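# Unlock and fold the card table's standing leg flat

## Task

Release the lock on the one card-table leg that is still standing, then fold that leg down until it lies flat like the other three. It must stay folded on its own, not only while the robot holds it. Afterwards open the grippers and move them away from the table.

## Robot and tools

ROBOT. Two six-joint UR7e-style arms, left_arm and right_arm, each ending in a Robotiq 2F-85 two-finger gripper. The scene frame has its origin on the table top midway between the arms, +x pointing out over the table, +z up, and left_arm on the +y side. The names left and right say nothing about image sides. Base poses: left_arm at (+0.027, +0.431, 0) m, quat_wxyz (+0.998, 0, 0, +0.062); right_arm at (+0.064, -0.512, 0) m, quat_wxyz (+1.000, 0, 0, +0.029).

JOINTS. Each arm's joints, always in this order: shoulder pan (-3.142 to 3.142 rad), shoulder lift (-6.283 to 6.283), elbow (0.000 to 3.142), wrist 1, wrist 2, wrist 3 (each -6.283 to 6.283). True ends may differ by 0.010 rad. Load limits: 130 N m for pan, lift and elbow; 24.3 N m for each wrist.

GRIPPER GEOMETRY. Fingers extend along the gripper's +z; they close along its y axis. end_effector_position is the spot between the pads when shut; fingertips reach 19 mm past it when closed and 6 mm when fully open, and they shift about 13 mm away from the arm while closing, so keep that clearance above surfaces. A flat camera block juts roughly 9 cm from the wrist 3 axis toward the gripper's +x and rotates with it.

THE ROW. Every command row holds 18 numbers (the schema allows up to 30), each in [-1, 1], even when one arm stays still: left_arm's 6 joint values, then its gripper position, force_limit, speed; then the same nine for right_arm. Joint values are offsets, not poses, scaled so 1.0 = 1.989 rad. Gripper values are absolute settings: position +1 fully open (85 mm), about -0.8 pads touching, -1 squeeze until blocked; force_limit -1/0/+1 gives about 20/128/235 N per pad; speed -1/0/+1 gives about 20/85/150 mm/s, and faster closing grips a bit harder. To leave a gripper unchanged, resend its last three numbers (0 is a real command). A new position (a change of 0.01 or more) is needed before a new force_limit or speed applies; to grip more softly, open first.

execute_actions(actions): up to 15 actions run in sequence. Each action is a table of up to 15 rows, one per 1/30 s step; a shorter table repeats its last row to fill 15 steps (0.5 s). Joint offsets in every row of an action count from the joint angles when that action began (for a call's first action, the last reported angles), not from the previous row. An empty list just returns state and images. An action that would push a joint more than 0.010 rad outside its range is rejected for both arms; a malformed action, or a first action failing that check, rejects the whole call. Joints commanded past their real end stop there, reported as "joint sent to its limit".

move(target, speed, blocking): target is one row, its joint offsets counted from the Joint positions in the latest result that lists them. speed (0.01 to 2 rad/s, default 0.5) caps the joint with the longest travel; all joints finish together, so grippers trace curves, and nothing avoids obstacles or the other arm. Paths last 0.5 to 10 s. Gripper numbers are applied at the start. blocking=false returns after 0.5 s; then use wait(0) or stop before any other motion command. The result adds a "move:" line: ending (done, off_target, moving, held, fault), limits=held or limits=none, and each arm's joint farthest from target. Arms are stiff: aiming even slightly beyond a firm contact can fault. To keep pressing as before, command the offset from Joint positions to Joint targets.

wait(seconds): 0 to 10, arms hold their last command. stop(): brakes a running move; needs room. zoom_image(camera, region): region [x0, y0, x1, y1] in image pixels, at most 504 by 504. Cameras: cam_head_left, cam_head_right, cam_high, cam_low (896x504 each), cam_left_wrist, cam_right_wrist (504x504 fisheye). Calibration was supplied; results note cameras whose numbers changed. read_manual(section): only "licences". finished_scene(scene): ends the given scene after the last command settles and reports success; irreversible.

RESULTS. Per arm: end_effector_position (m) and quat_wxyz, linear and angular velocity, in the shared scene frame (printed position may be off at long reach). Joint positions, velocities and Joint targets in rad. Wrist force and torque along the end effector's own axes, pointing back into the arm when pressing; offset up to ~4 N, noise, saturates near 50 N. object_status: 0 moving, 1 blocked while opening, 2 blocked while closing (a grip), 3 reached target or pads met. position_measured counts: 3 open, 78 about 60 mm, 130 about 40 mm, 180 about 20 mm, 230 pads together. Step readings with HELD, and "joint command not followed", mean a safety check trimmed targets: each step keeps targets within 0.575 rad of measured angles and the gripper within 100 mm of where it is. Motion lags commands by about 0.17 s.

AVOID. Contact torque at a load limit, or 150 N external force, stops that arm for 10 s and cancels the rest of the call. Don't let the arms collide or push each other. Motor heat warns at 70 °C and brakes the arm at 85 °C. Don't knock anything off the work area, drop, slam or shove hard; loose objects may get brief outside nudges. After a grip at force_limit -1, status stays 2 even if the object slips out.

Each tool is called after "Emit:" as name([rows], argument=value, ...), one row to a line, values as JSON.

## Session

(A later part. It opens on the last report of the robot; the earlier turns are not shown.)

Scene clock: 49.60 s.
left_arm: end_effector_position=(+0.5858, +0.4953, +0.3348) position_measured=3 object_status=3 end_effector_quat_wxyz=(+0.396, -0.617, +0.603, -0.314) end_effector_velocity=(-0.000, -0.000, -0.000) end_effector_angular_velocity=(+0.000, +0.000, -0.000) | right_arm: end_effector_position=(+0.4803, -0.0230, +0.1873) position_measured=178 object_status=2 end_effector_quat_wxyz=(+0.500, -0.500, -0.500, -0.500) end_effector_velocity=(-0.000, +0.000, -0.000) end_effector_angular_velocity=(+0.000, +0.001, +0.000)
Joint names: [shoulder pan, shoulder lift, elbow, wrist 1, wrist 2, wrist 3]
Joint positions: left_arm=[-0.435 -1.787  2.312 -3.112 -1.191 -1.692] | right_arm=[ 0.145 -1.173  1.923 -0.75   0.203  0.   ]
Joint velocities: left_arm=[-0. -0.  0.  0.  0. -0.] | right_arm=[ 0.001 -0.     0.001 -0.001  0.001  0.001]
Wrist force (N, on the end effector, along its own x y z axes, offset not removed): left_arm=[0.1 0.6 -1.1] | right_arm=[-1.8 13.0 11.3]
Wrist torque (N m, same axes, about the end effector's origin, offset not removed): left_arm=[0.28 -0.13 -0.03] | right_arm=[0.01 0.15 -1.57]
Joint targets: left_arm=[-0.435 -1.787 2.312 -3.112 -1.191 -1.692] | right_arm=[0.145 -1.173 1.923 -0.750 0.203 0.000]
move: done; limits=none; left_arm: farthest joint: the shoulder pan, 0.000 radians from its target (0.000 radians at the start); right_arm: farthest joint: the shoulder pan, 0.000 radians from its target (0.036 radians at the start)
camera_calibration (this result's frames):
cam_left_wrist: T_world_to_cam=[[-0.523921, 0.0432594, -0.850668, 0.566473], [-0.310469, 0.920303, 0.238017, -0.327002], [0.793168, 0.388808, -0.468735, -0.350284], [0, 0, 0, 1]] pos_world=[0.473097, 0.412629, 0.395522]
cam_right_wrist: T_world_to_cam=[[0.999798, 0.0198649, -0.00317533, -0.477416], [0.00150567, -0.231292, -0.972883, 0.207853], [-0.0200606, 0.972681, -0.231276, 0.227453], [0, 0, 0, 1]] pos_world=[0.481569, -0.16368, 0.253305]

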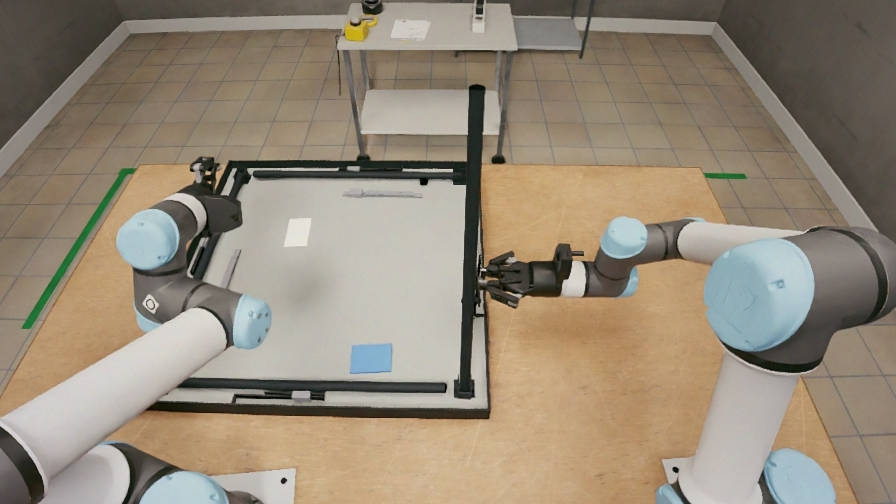

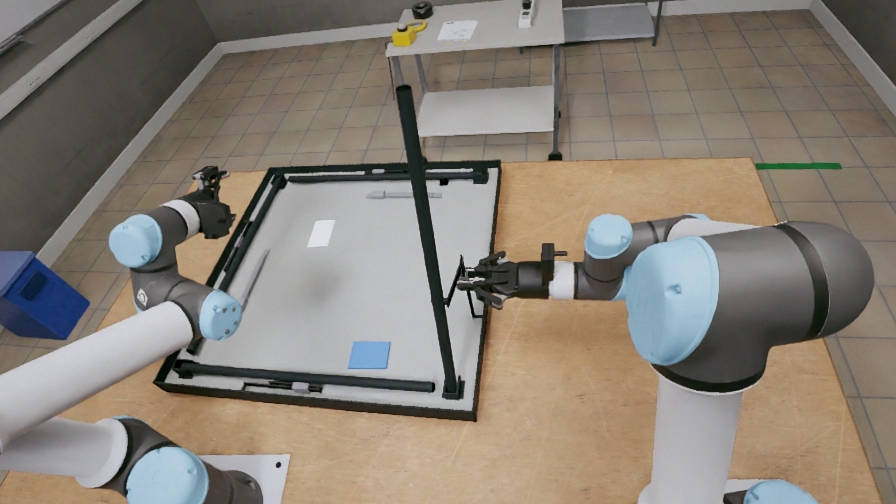

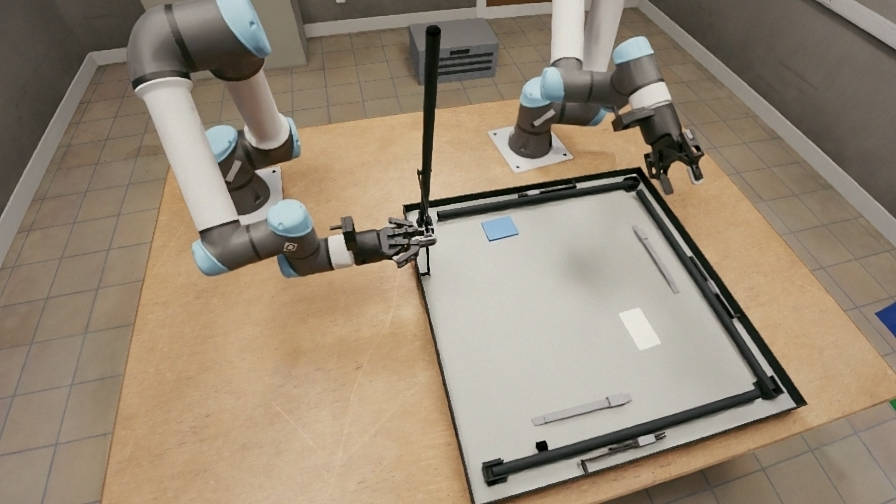

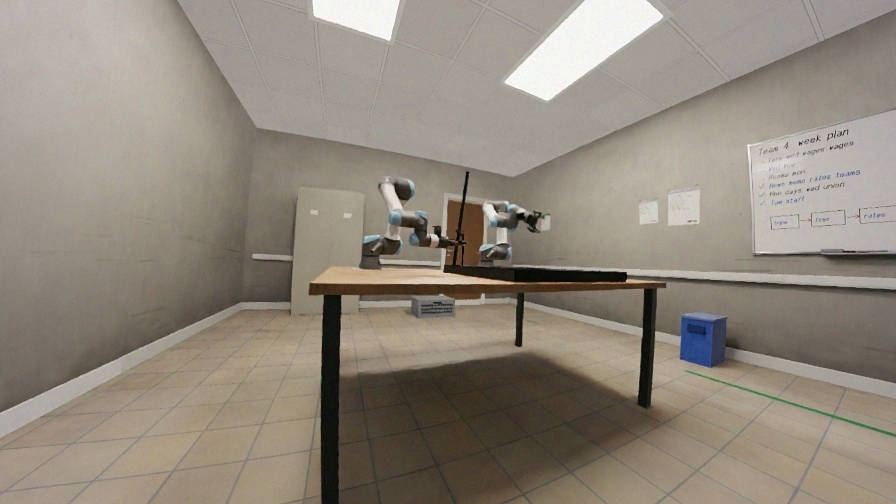

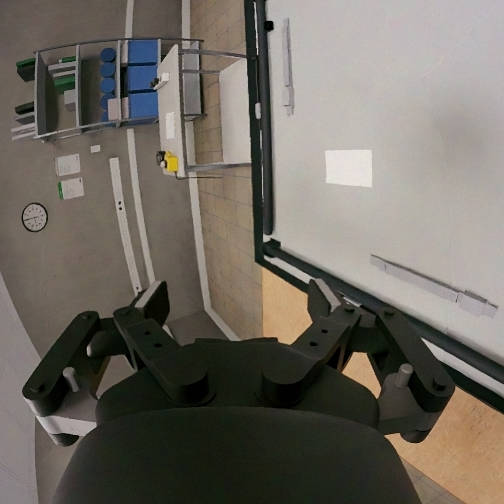

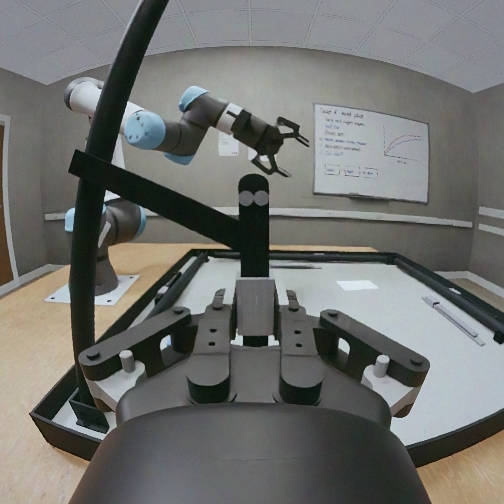

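Emit:
move(target=[-0.2,0.1253,-0.3643,0.75,-0.191,0.242,1,0,0,-0.015,0.0952,-0.1134,0.0181,-0.015,0.29,-1,-0.6,-0.7], speed=0.7)

Emit:
move(target=[-0.252,0,0,0,0,0,1,0,0,0,0,0,0,0,0,-1,-0.6,-0.7])

Scene clock: 59.63 s.
left_arm: end_effector_position=(+0.4973, +0.2030, +0.3000) position_measured=3 object_status=3 end_effector_quat_wxyz=(+0.000, -0.248, +0.969, -0.000) end_effector_velocity=(+0.000, +0.000, -0.000) end_effector_angular_velocity=(+0.003, +0.001, -0.001) | right_arm: end_effector_position=(+0.5658, -0.0218, +0.1599) position_measured=178 object_status=2 end_effector_quat_wxyz=(+0.621, -0.622, -0.337, -0.337) end_effector_velocity=(+0.000, -0.000, +0.000) end_effector_angular_velocity=(-0.000, +0.001, +0.000)
Joint names: [shoulder pan, shoulder lift, elbow, wrist 1, wrist 2, wrist 3]
Joint positions: left_arm=[-0.833 -1.538  1.588 -1.621 -1.571 -1.211] | right_arm=[ 0.115 -0.984  1.698 -0.714  0.173  0.577]
Joint velocities: left_arm=[-0.     0.001 -0.001  0.002  0.002  0.   ] | right_arm=[-0.    -0.    -0.001  0.001 -0.001  0.001]
Wrist force (N, on the end effector, along its own x y z axes, offset not removed): left_arm=[0.1 -1.6 -0.1] | right_arm=[-1.1 -3.1 -12.8]
Wrist torque (N m, same axes, about the end effector's origin, offset not removed): left_arm=[-0.16 0.04 0.02] | right_arm=[-0.10 -0.05 1.19]
Joint targets: left_arm=[-0.833 -1.538 1.588 -1.621 -1.571 -1.211] | right_arm=[0.115 -0.984 1.698 -0.714 0.173 0.577]
move: done; limits=none; left_arm: farthest joint: the shoulder pan, 0.000 radians from its target (0.397 radians at the start); right_arm: farthest joint: the shoulder pan, 0.000 radians from its target (0.029 radians at the start)
camera_calibration (this result's frames):
cam_left_wrist: T_world_to_cam=[[-0.475797, 0.878958, 0.0324135, 0.0447138], [0.847753, 0.448461, 0.283193, -0.570912], [0.234378, 0.162221, -0.958515, 0.288034], [0, 0, 0, 1]] pos_world=[0.437758, 0.170006, 0.436313]
cam_right_wrist: T_world_to_cam=[[0.83649, 0.0200685, -0.547615, -0.383561], [-0.52909, -0.23056, -0.816643, 0.45663], [-0.142647, 0.972851, -0.182243, 0.283148], [0, 0, 0, 1]] pos_world=[0.602833, -0.162483, 0.214461]

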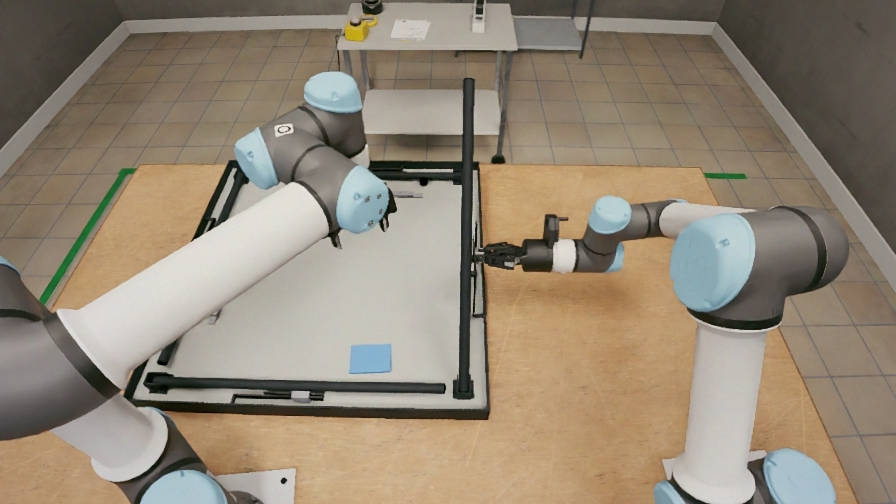

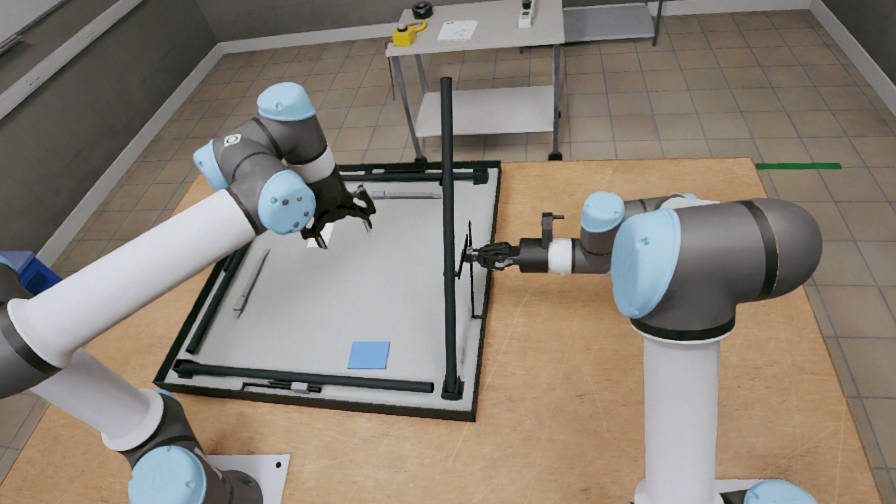

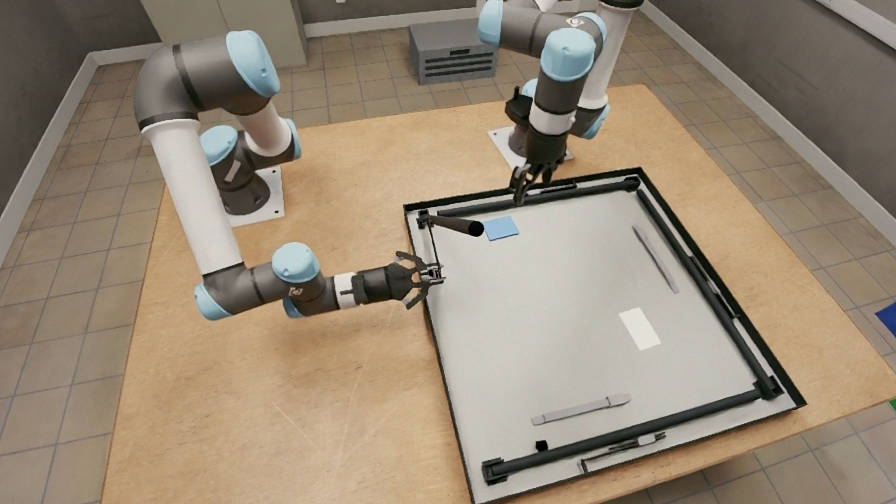

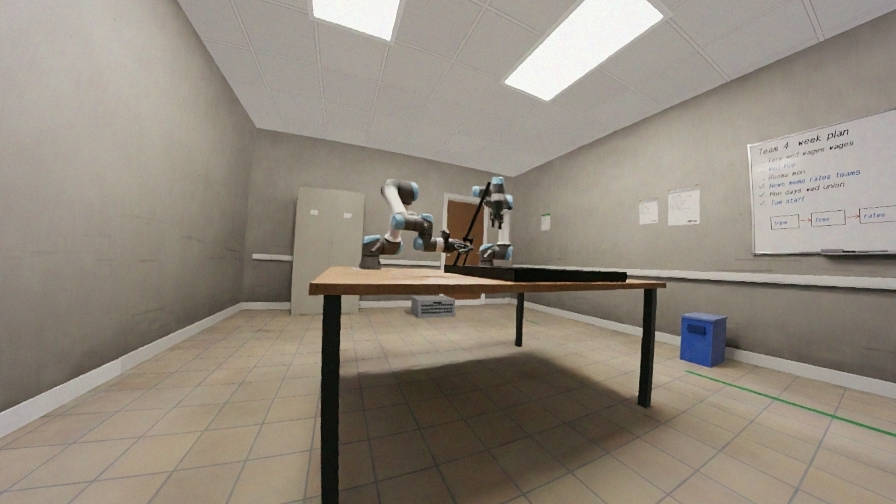

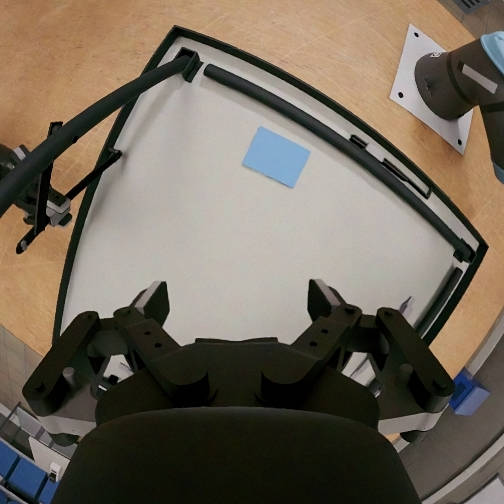

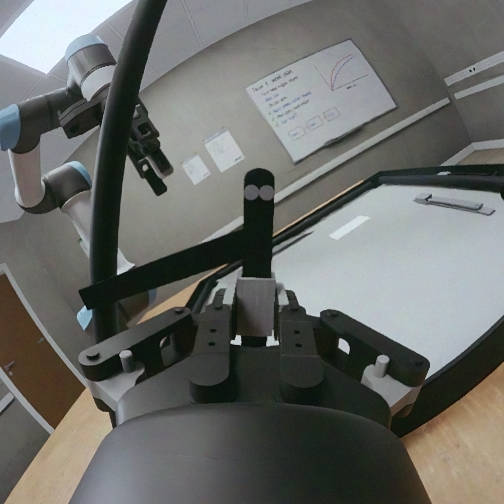

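Scene clock: 61.20 s.
left_arm: end_effector_position=(+0.3300, +0.0051, +0.3000) position_measured=3 object_status=3 end_effector_quat_wxyz=(+0.000, -0.000, +1.000, -0.000) end_effector_velocity=(-0.001, -0.001, -0.001) end_effector_angular_velocity=(+0.001, +0.002, -0.002) | right_arm: end_effector_position=(+0.5658, -0.0218, +0.1599) position_measured=178 object_status=2 end_effector_quat_wxyz=(+0.621, -0.622, -0.337, -0.337) end_effector_velocity=(+0.001, -0.001, +0.000) end_effector_angular_velocity=(-0.000, +0.001, -0.001)
Joint names: [shoulder pan, shoulder lift, elbow, wrist 1, wrist 2, wrist 3]
Joint positions: left_arm=[-1.334 -1.538  1.588 -1.621 -1.571 -1.211] | right_arm=[ 0.115 -0.984  1.698 -0.714  0.173  0.577]
Joint velocities: left_arm=[-0.002  0.002 -0.001  0.001 -0.001 -0.   ] | right_arm=[-0.001  0.    -0.     0.001 -0.    -0.   ]
Wrist force (N, on the end effector, along its own x y z axes, offset not removed): left_arm=[0.7 0.4 0.1] | right_arm=[-1.6 -3.1 -12.6]
Wrist torque (N m, same axes, about the end effector's origin, offset not removed): left_arm=[0.26 -0.13 0.01] | right_arm=[-0.07 0.10 1.24]
Joint targets: left_arm=[-1.334 -1.538 1.588 -1.621 -1.571 -1.211] | right_arm=[0.115 -0.984 1.698 -0.714 0.173 0.577]
move: done; limits=none; left_arm: farthest joint: the shoulder pan, 0.000 radians from its target (0.501 radians at the start); right_arm: farthest joint: the shoulder pan, 0.000 radians from its target (0.000 radians at the start)
camera_calibration (this result's frames):
cam_left_wrist: T_world_to_cam=[[0.0048565, 0.999462, 0.0324399, -0.0202679], [0.958969, -0.0138508, 0.283173, -0.374659], [0.28347, 0.0297336, -0.95852, 0.343828], [0, 0, 0, 1]] pos_world=[0.26192, 0.00484445, 0.436317]
cam_right_wrist: T_world_to_cam=[[0.836481, 0.0200661, -0.547629, -0.383557], [-0.529105, -0.230558, -0.816634, 0.456637], [-0.142647, 0.972852, -0.182241, 0.283149], [0, 0, 0, 1]] pos_world=[0.602837, -0.162484, 0.214459]

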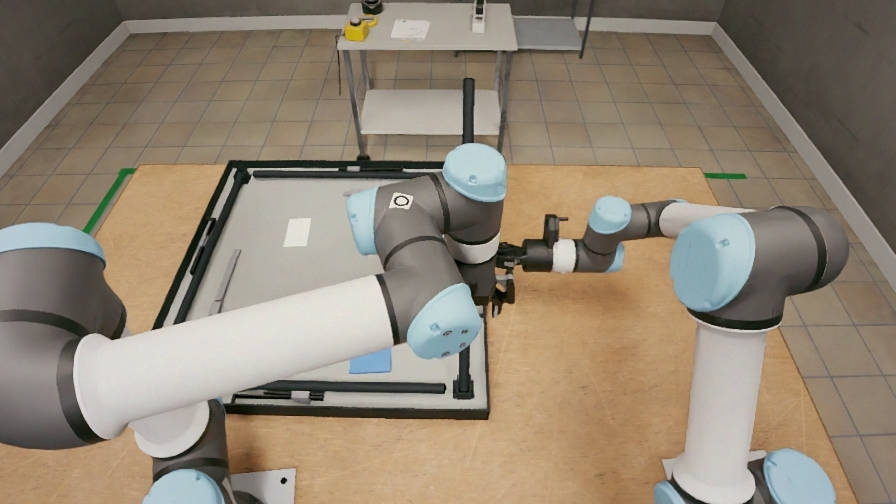

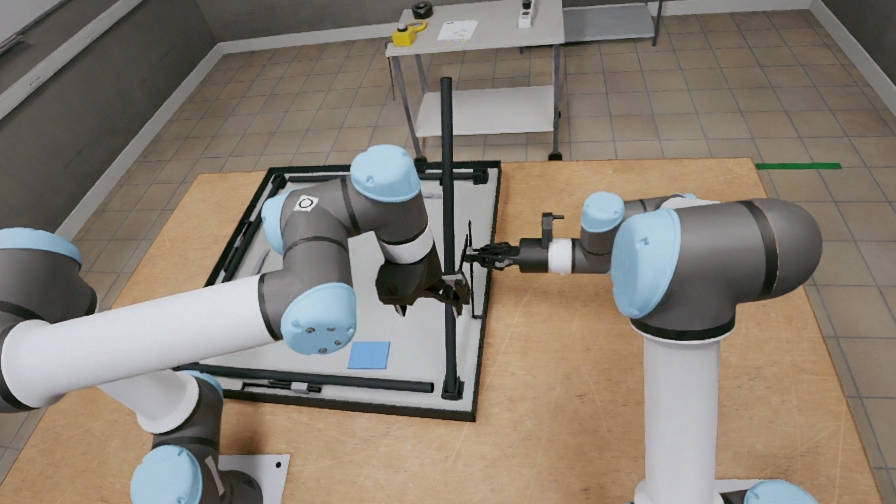

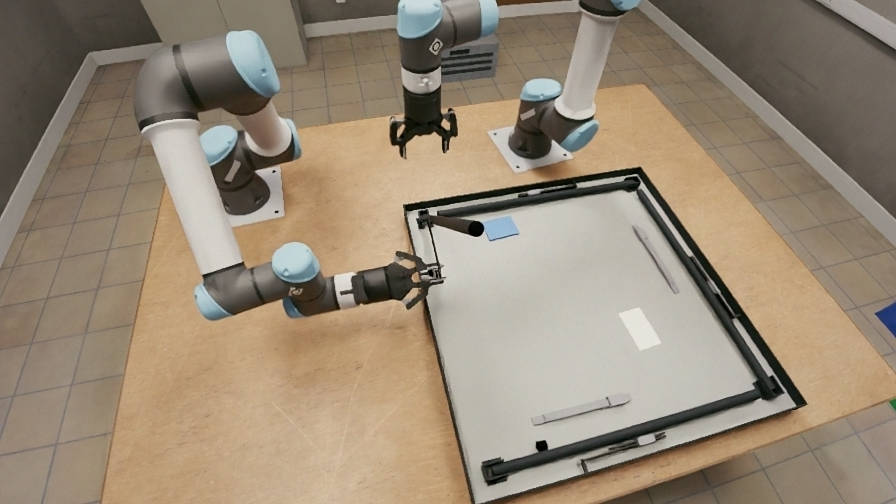

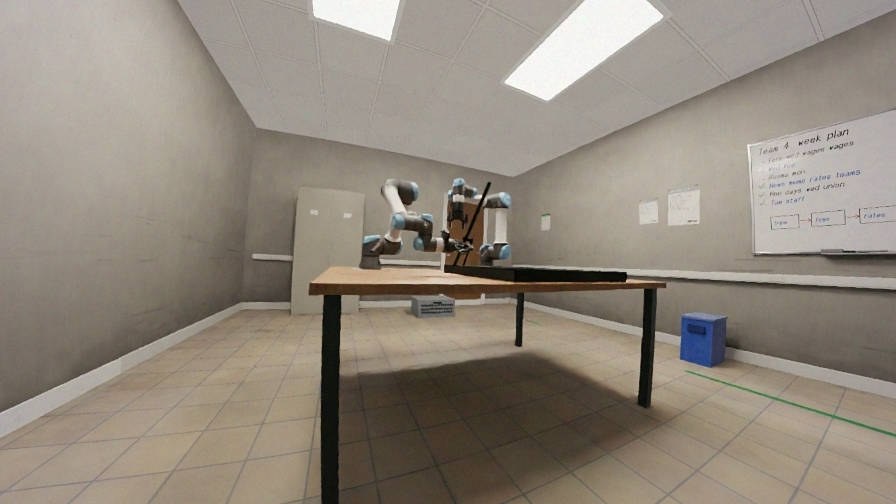

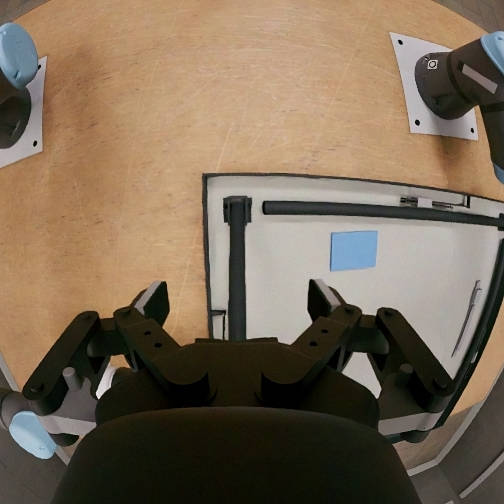

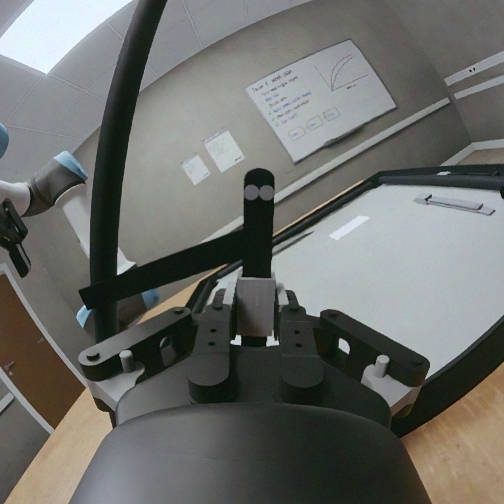

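Emit:
move(target=[0.064,0.1015,0.0889,-0.1904,0,0.064,0.2,-0.8,0,0,0,0,0,0,0,-1,-0.6,-0.7], speed=0.4)

Emit:
move(target=[0,0,0,0,0,0,-1,-0.8,-0.5,0,0,0,0,0,0,-1,-0.6,-0.7])

Emit:
zoom_image(camera="cam_low", region=[420,200,520,280])

Scene clock: 69.73 s.
left_arm: end_effector_position=(+0.4050, +0.0029, +0.1452) position_measured=104 object_status=3 end_effector_quat_wxyz=(+0.000, -0.000, +1.000, -0.000) end_effector_velocity=(+0.001, -0.000, -0.000) end_effector_angular_velocity=(-0.001, -0.001, -0.000) | right_arm: end_effector_position=(+0.5658, -0.0218, +0.1599) position_measured=178 object_status=2 end_effector_quat_wxyz=(+0.621, -0.622, -0.337, -0.337) end_effector_velocity=(+0.001, +0.001, +0.000) end_effector_angular_velocity=(+0.000, -0.002, +0.000)
Joint names: [shoulder pan, shoulder lift, elbow, wrist 1, wrist 2, wrist 3]
Joint positions: left_arm=[-1.207 -1.336  1.765 -1.999 -1.571 -1.083] | right_arm=[ 0.115 -0.984  1.698 -0.714  0.173  0.577]
Joint velocities: left_arm=[ 0.001  0.001 -0.    -0.002  0.     0.001] | right_arm=[ 0.001  0.001 -0.003 -0.     0.001 -0.   ]
Wrist force (N, on the end effector, along its own x y z axes, offset not removed): left_arm=[0.8 1.5 0.1] | right_arm=[-1.6 -4.3 -12.4]
Wrist torque (N m, same axes, about the end effector's origin, offset not removed): left_arm=[0.39 -0.09 -0.12] | right_arm=[-0.28 0.13 1.15]
Joint targets: left_arm=[-1.207 -1.336 1.765 -1.999 -1.571 -1.083] | right_arm=[0.115 -0.984 1.698 -0.714 0.173 0.577]
move: done; limits=none; left_arm: farthest joint: the shoulder pan, 0.000 radians from its target (0.127 radians at the start); right_arm: farthest joint: the shoulder pan, 0.000 radians from its target (0.000 radians at the start)
camera_calibration (this result's frames):
cam_left_wrist: T_world_to_cam=[[0.00486194, 0.999462, 0.0324271, -0.0133954], [0.958964, -0.0138529, 0.283191, -0.40276], [0.283488, 0.0297196, -0.958515, 0.174279], [0, 0, 0, 1]] pos_world=[0.336891, 0.00262925, 0.281541]
cam_right_wrist: T_world_to_cam=[[0.83649, 0.020066, -0.547615, -0.383565], [-0.529092, -0.230558, -0.816642, 0.456631], [-0.142644, 0.972852, -0.182243, 0.283148], [0, 0, 0, 1]] pos_world=[0.602837, -0.162484, 0.21446]

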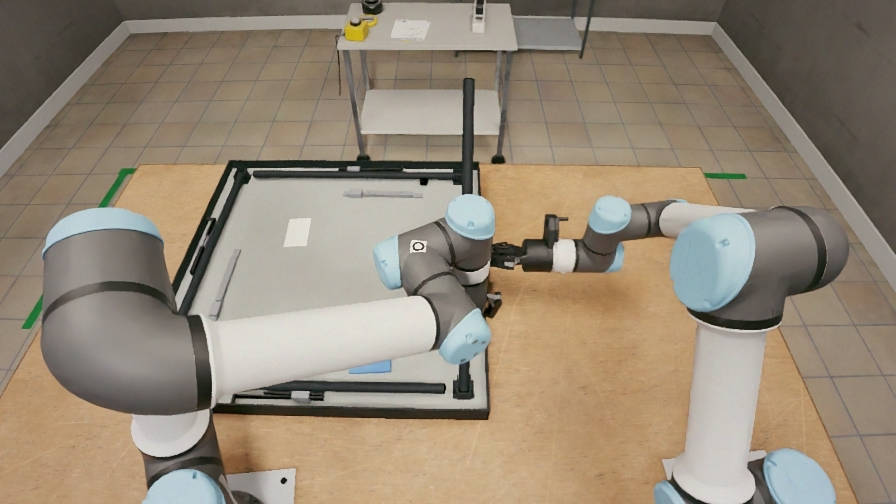

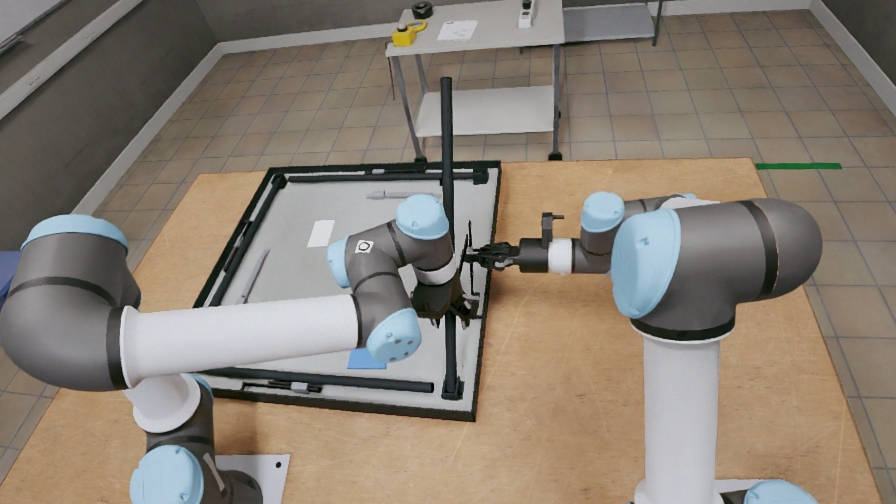

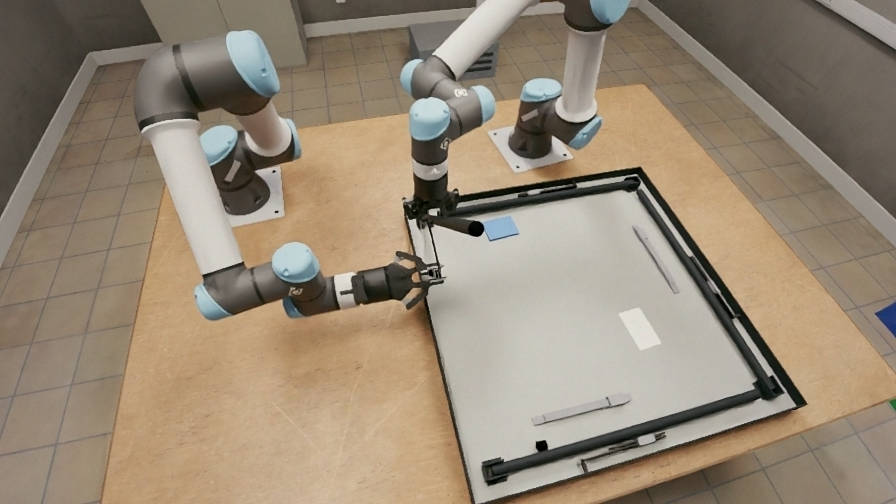

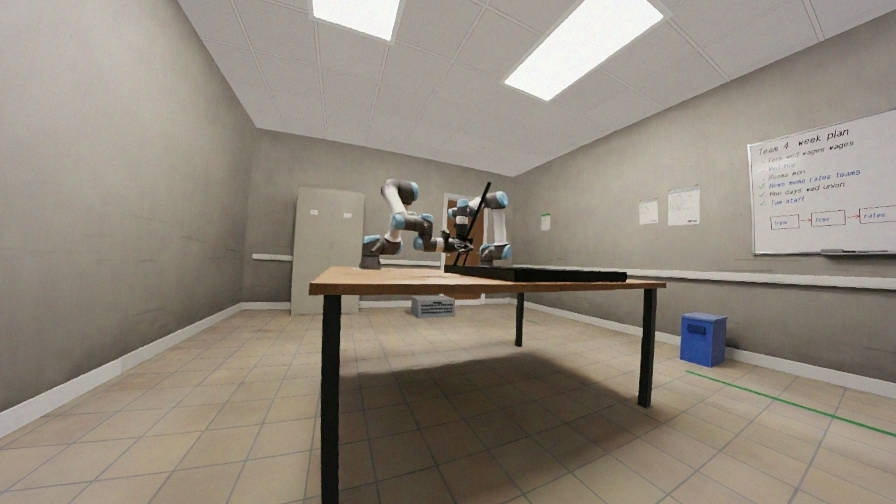

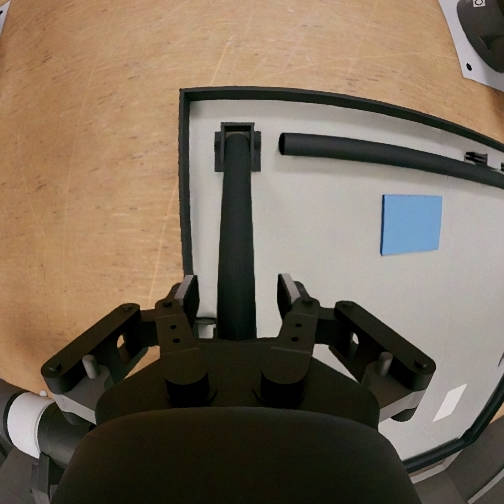

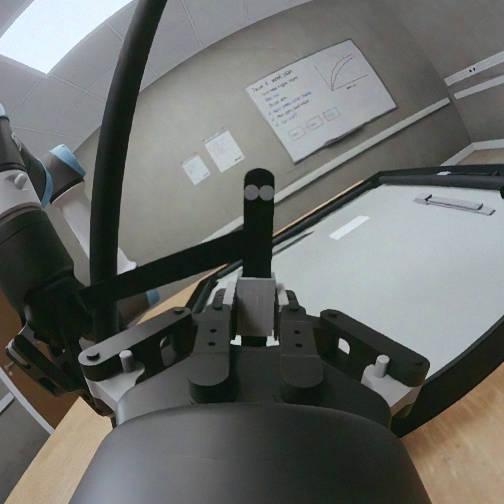

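Scene clock: 70.57 s.
left_arm: end_effector_position=(+0.4050, +0.0029, +0.1452) position_measured=177 object_status=2 end_effector_quat_wxyz=(+0.000, -0.000, +1.000, -0.000) end_effector_velocity=(+0.000, +0.000, -0.000) end_effector_angular_velocity=(+0.001, -0.000, -0.000) | right_arm: end_effector_position=(+0.5658, -0.0218, +0.1599) position_measured=178 object_status=2 end_effector_quat_wxyz=(+0.621, -0.622, -0.337, -0.337) end_effector_velocity=(+0.000, +0.000, +0.001) end_effector_angular_velocity=(+0.000, -0.002, -0.000)
Joint names: [shoulder pan, shoulder lift, elbow, wrist 1, wrist 2, wrist 3]
Joint positions: left_arm=[-1.207 -1.336  1.765 -1.999 -1.571 -1.083] | right_arm=[ 0.115 -0.984  1.698 -0.714  0.173  0.577]
Joint velocities: left_arm=[-0.     0.     0.    -0.     0.001 -0.   ] | right_arm=[ 0.    -0.001 -0.    -0.001  0.     0.   ]
Wrist force (N, on the end effector, along its own x y z axes, offset not removed): left_arm=[0.1 -7.9 -4.4] | right_arm=[-1.6 0.5 5.0]
Wrist torque (N m, same axes, about the end effector's origin, offset not removed): left_arm=[0.08 0.24 0.19] | right_arm=[-0.12 0.20 1.12]
Joint targets: left_arm=[-1.207 -1.336 1.765 -1.999 -1.571 -1.083] | right_arm=[0.115 -0.984 1.698 -0.714 0.173 0.577]
move: done; limits=none; left_arm: farthest joint: the shoulder pan, 0.000 radians from its target (0.000 radians at the start); right_arm: farthest joint: the shoulder pan, 0.000 radians from its target (0.000 radians at the start)
camera_calibration (this result's frames):
cam_left_wrist: T_world_to_cam=[[0.004859, 0.999466, 0.0323069, -0.0133481], [0.958945, -0.0138179, 0.283254, -0.402785], [0.283549, 0.0296042, -0.958501, 0.174237], [0, 0, 0, 1]] pos_world=[0.336908, 0.00261721, 0.281528]
cam_right_wrist: T_world_to_cam=[[0.836489, 0.0200781, -0.547616, -0.383561], [-0.529089, -0.230566, -0.816642, 0.456627], [-0.142658, 0.97285, -0.182243, 0.283155], [0, 0, 0, 1]] pos_world=[0.602835, -0.162484, 0.21446]

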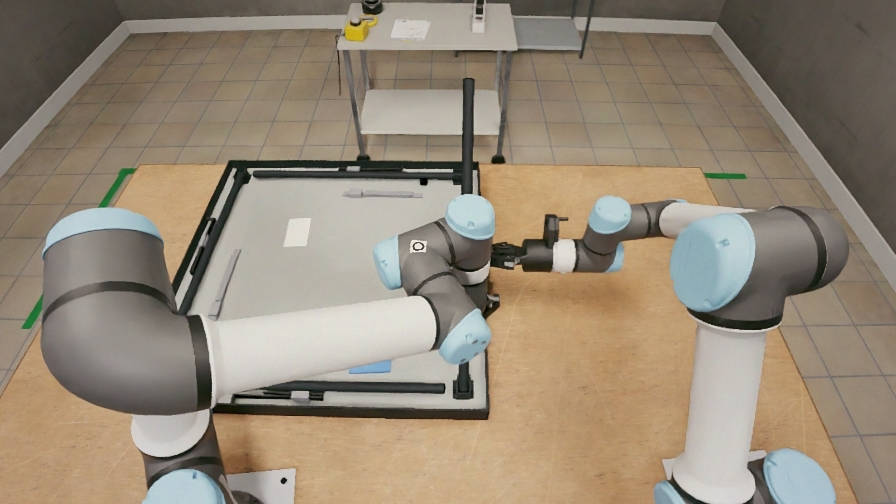

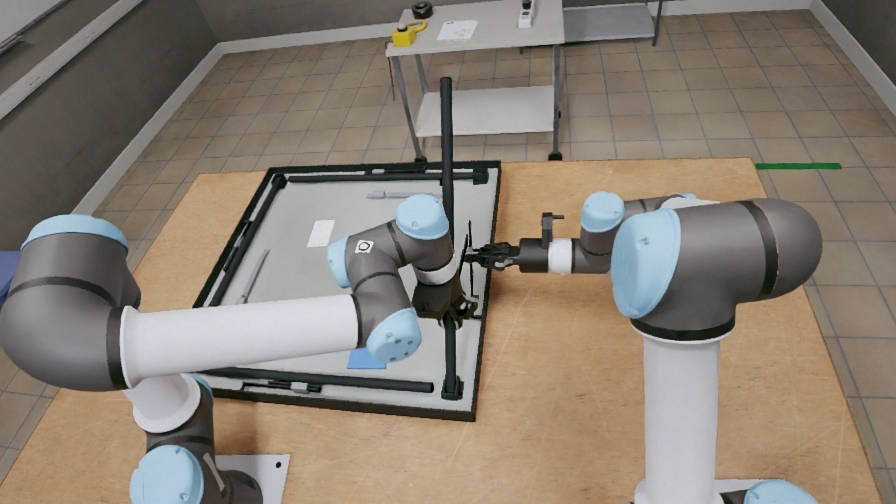

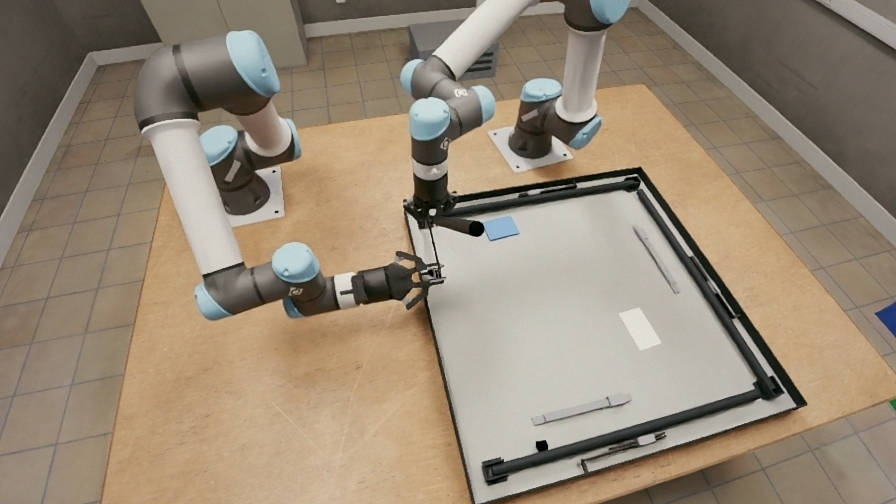

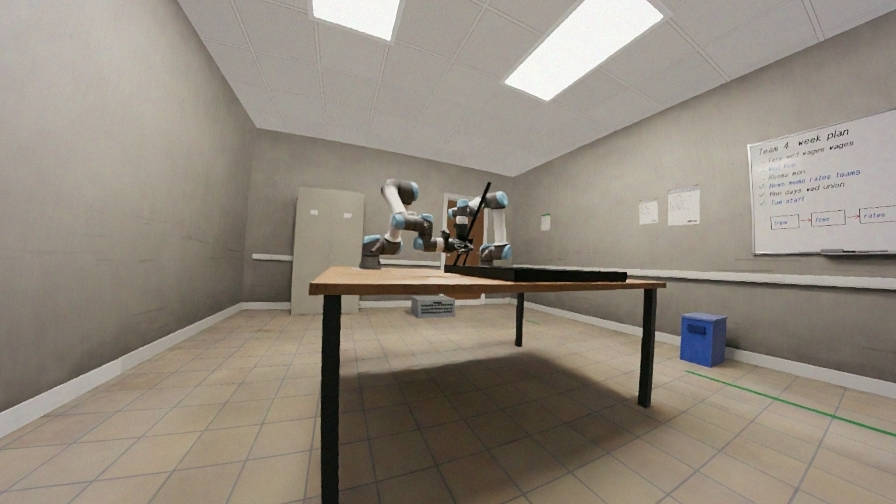

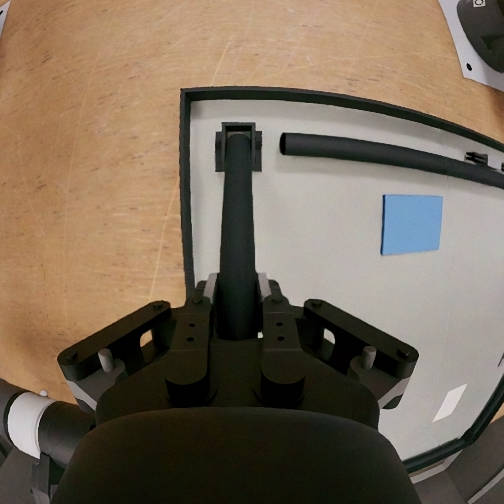

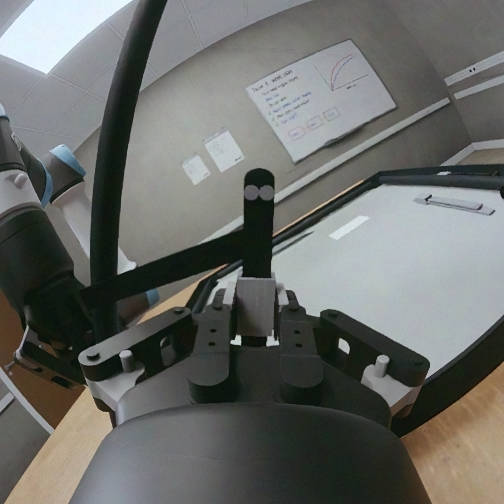

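Region (420, 200, 520, 280) of cam_low's 896x504 image, scaled by 5.040, with more detail than that image has; it fills the top 403 rows of this view, and the rest is white.

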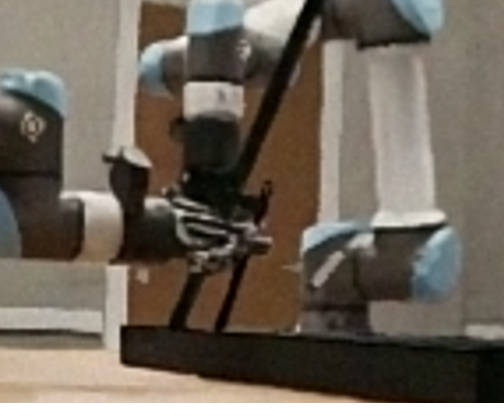

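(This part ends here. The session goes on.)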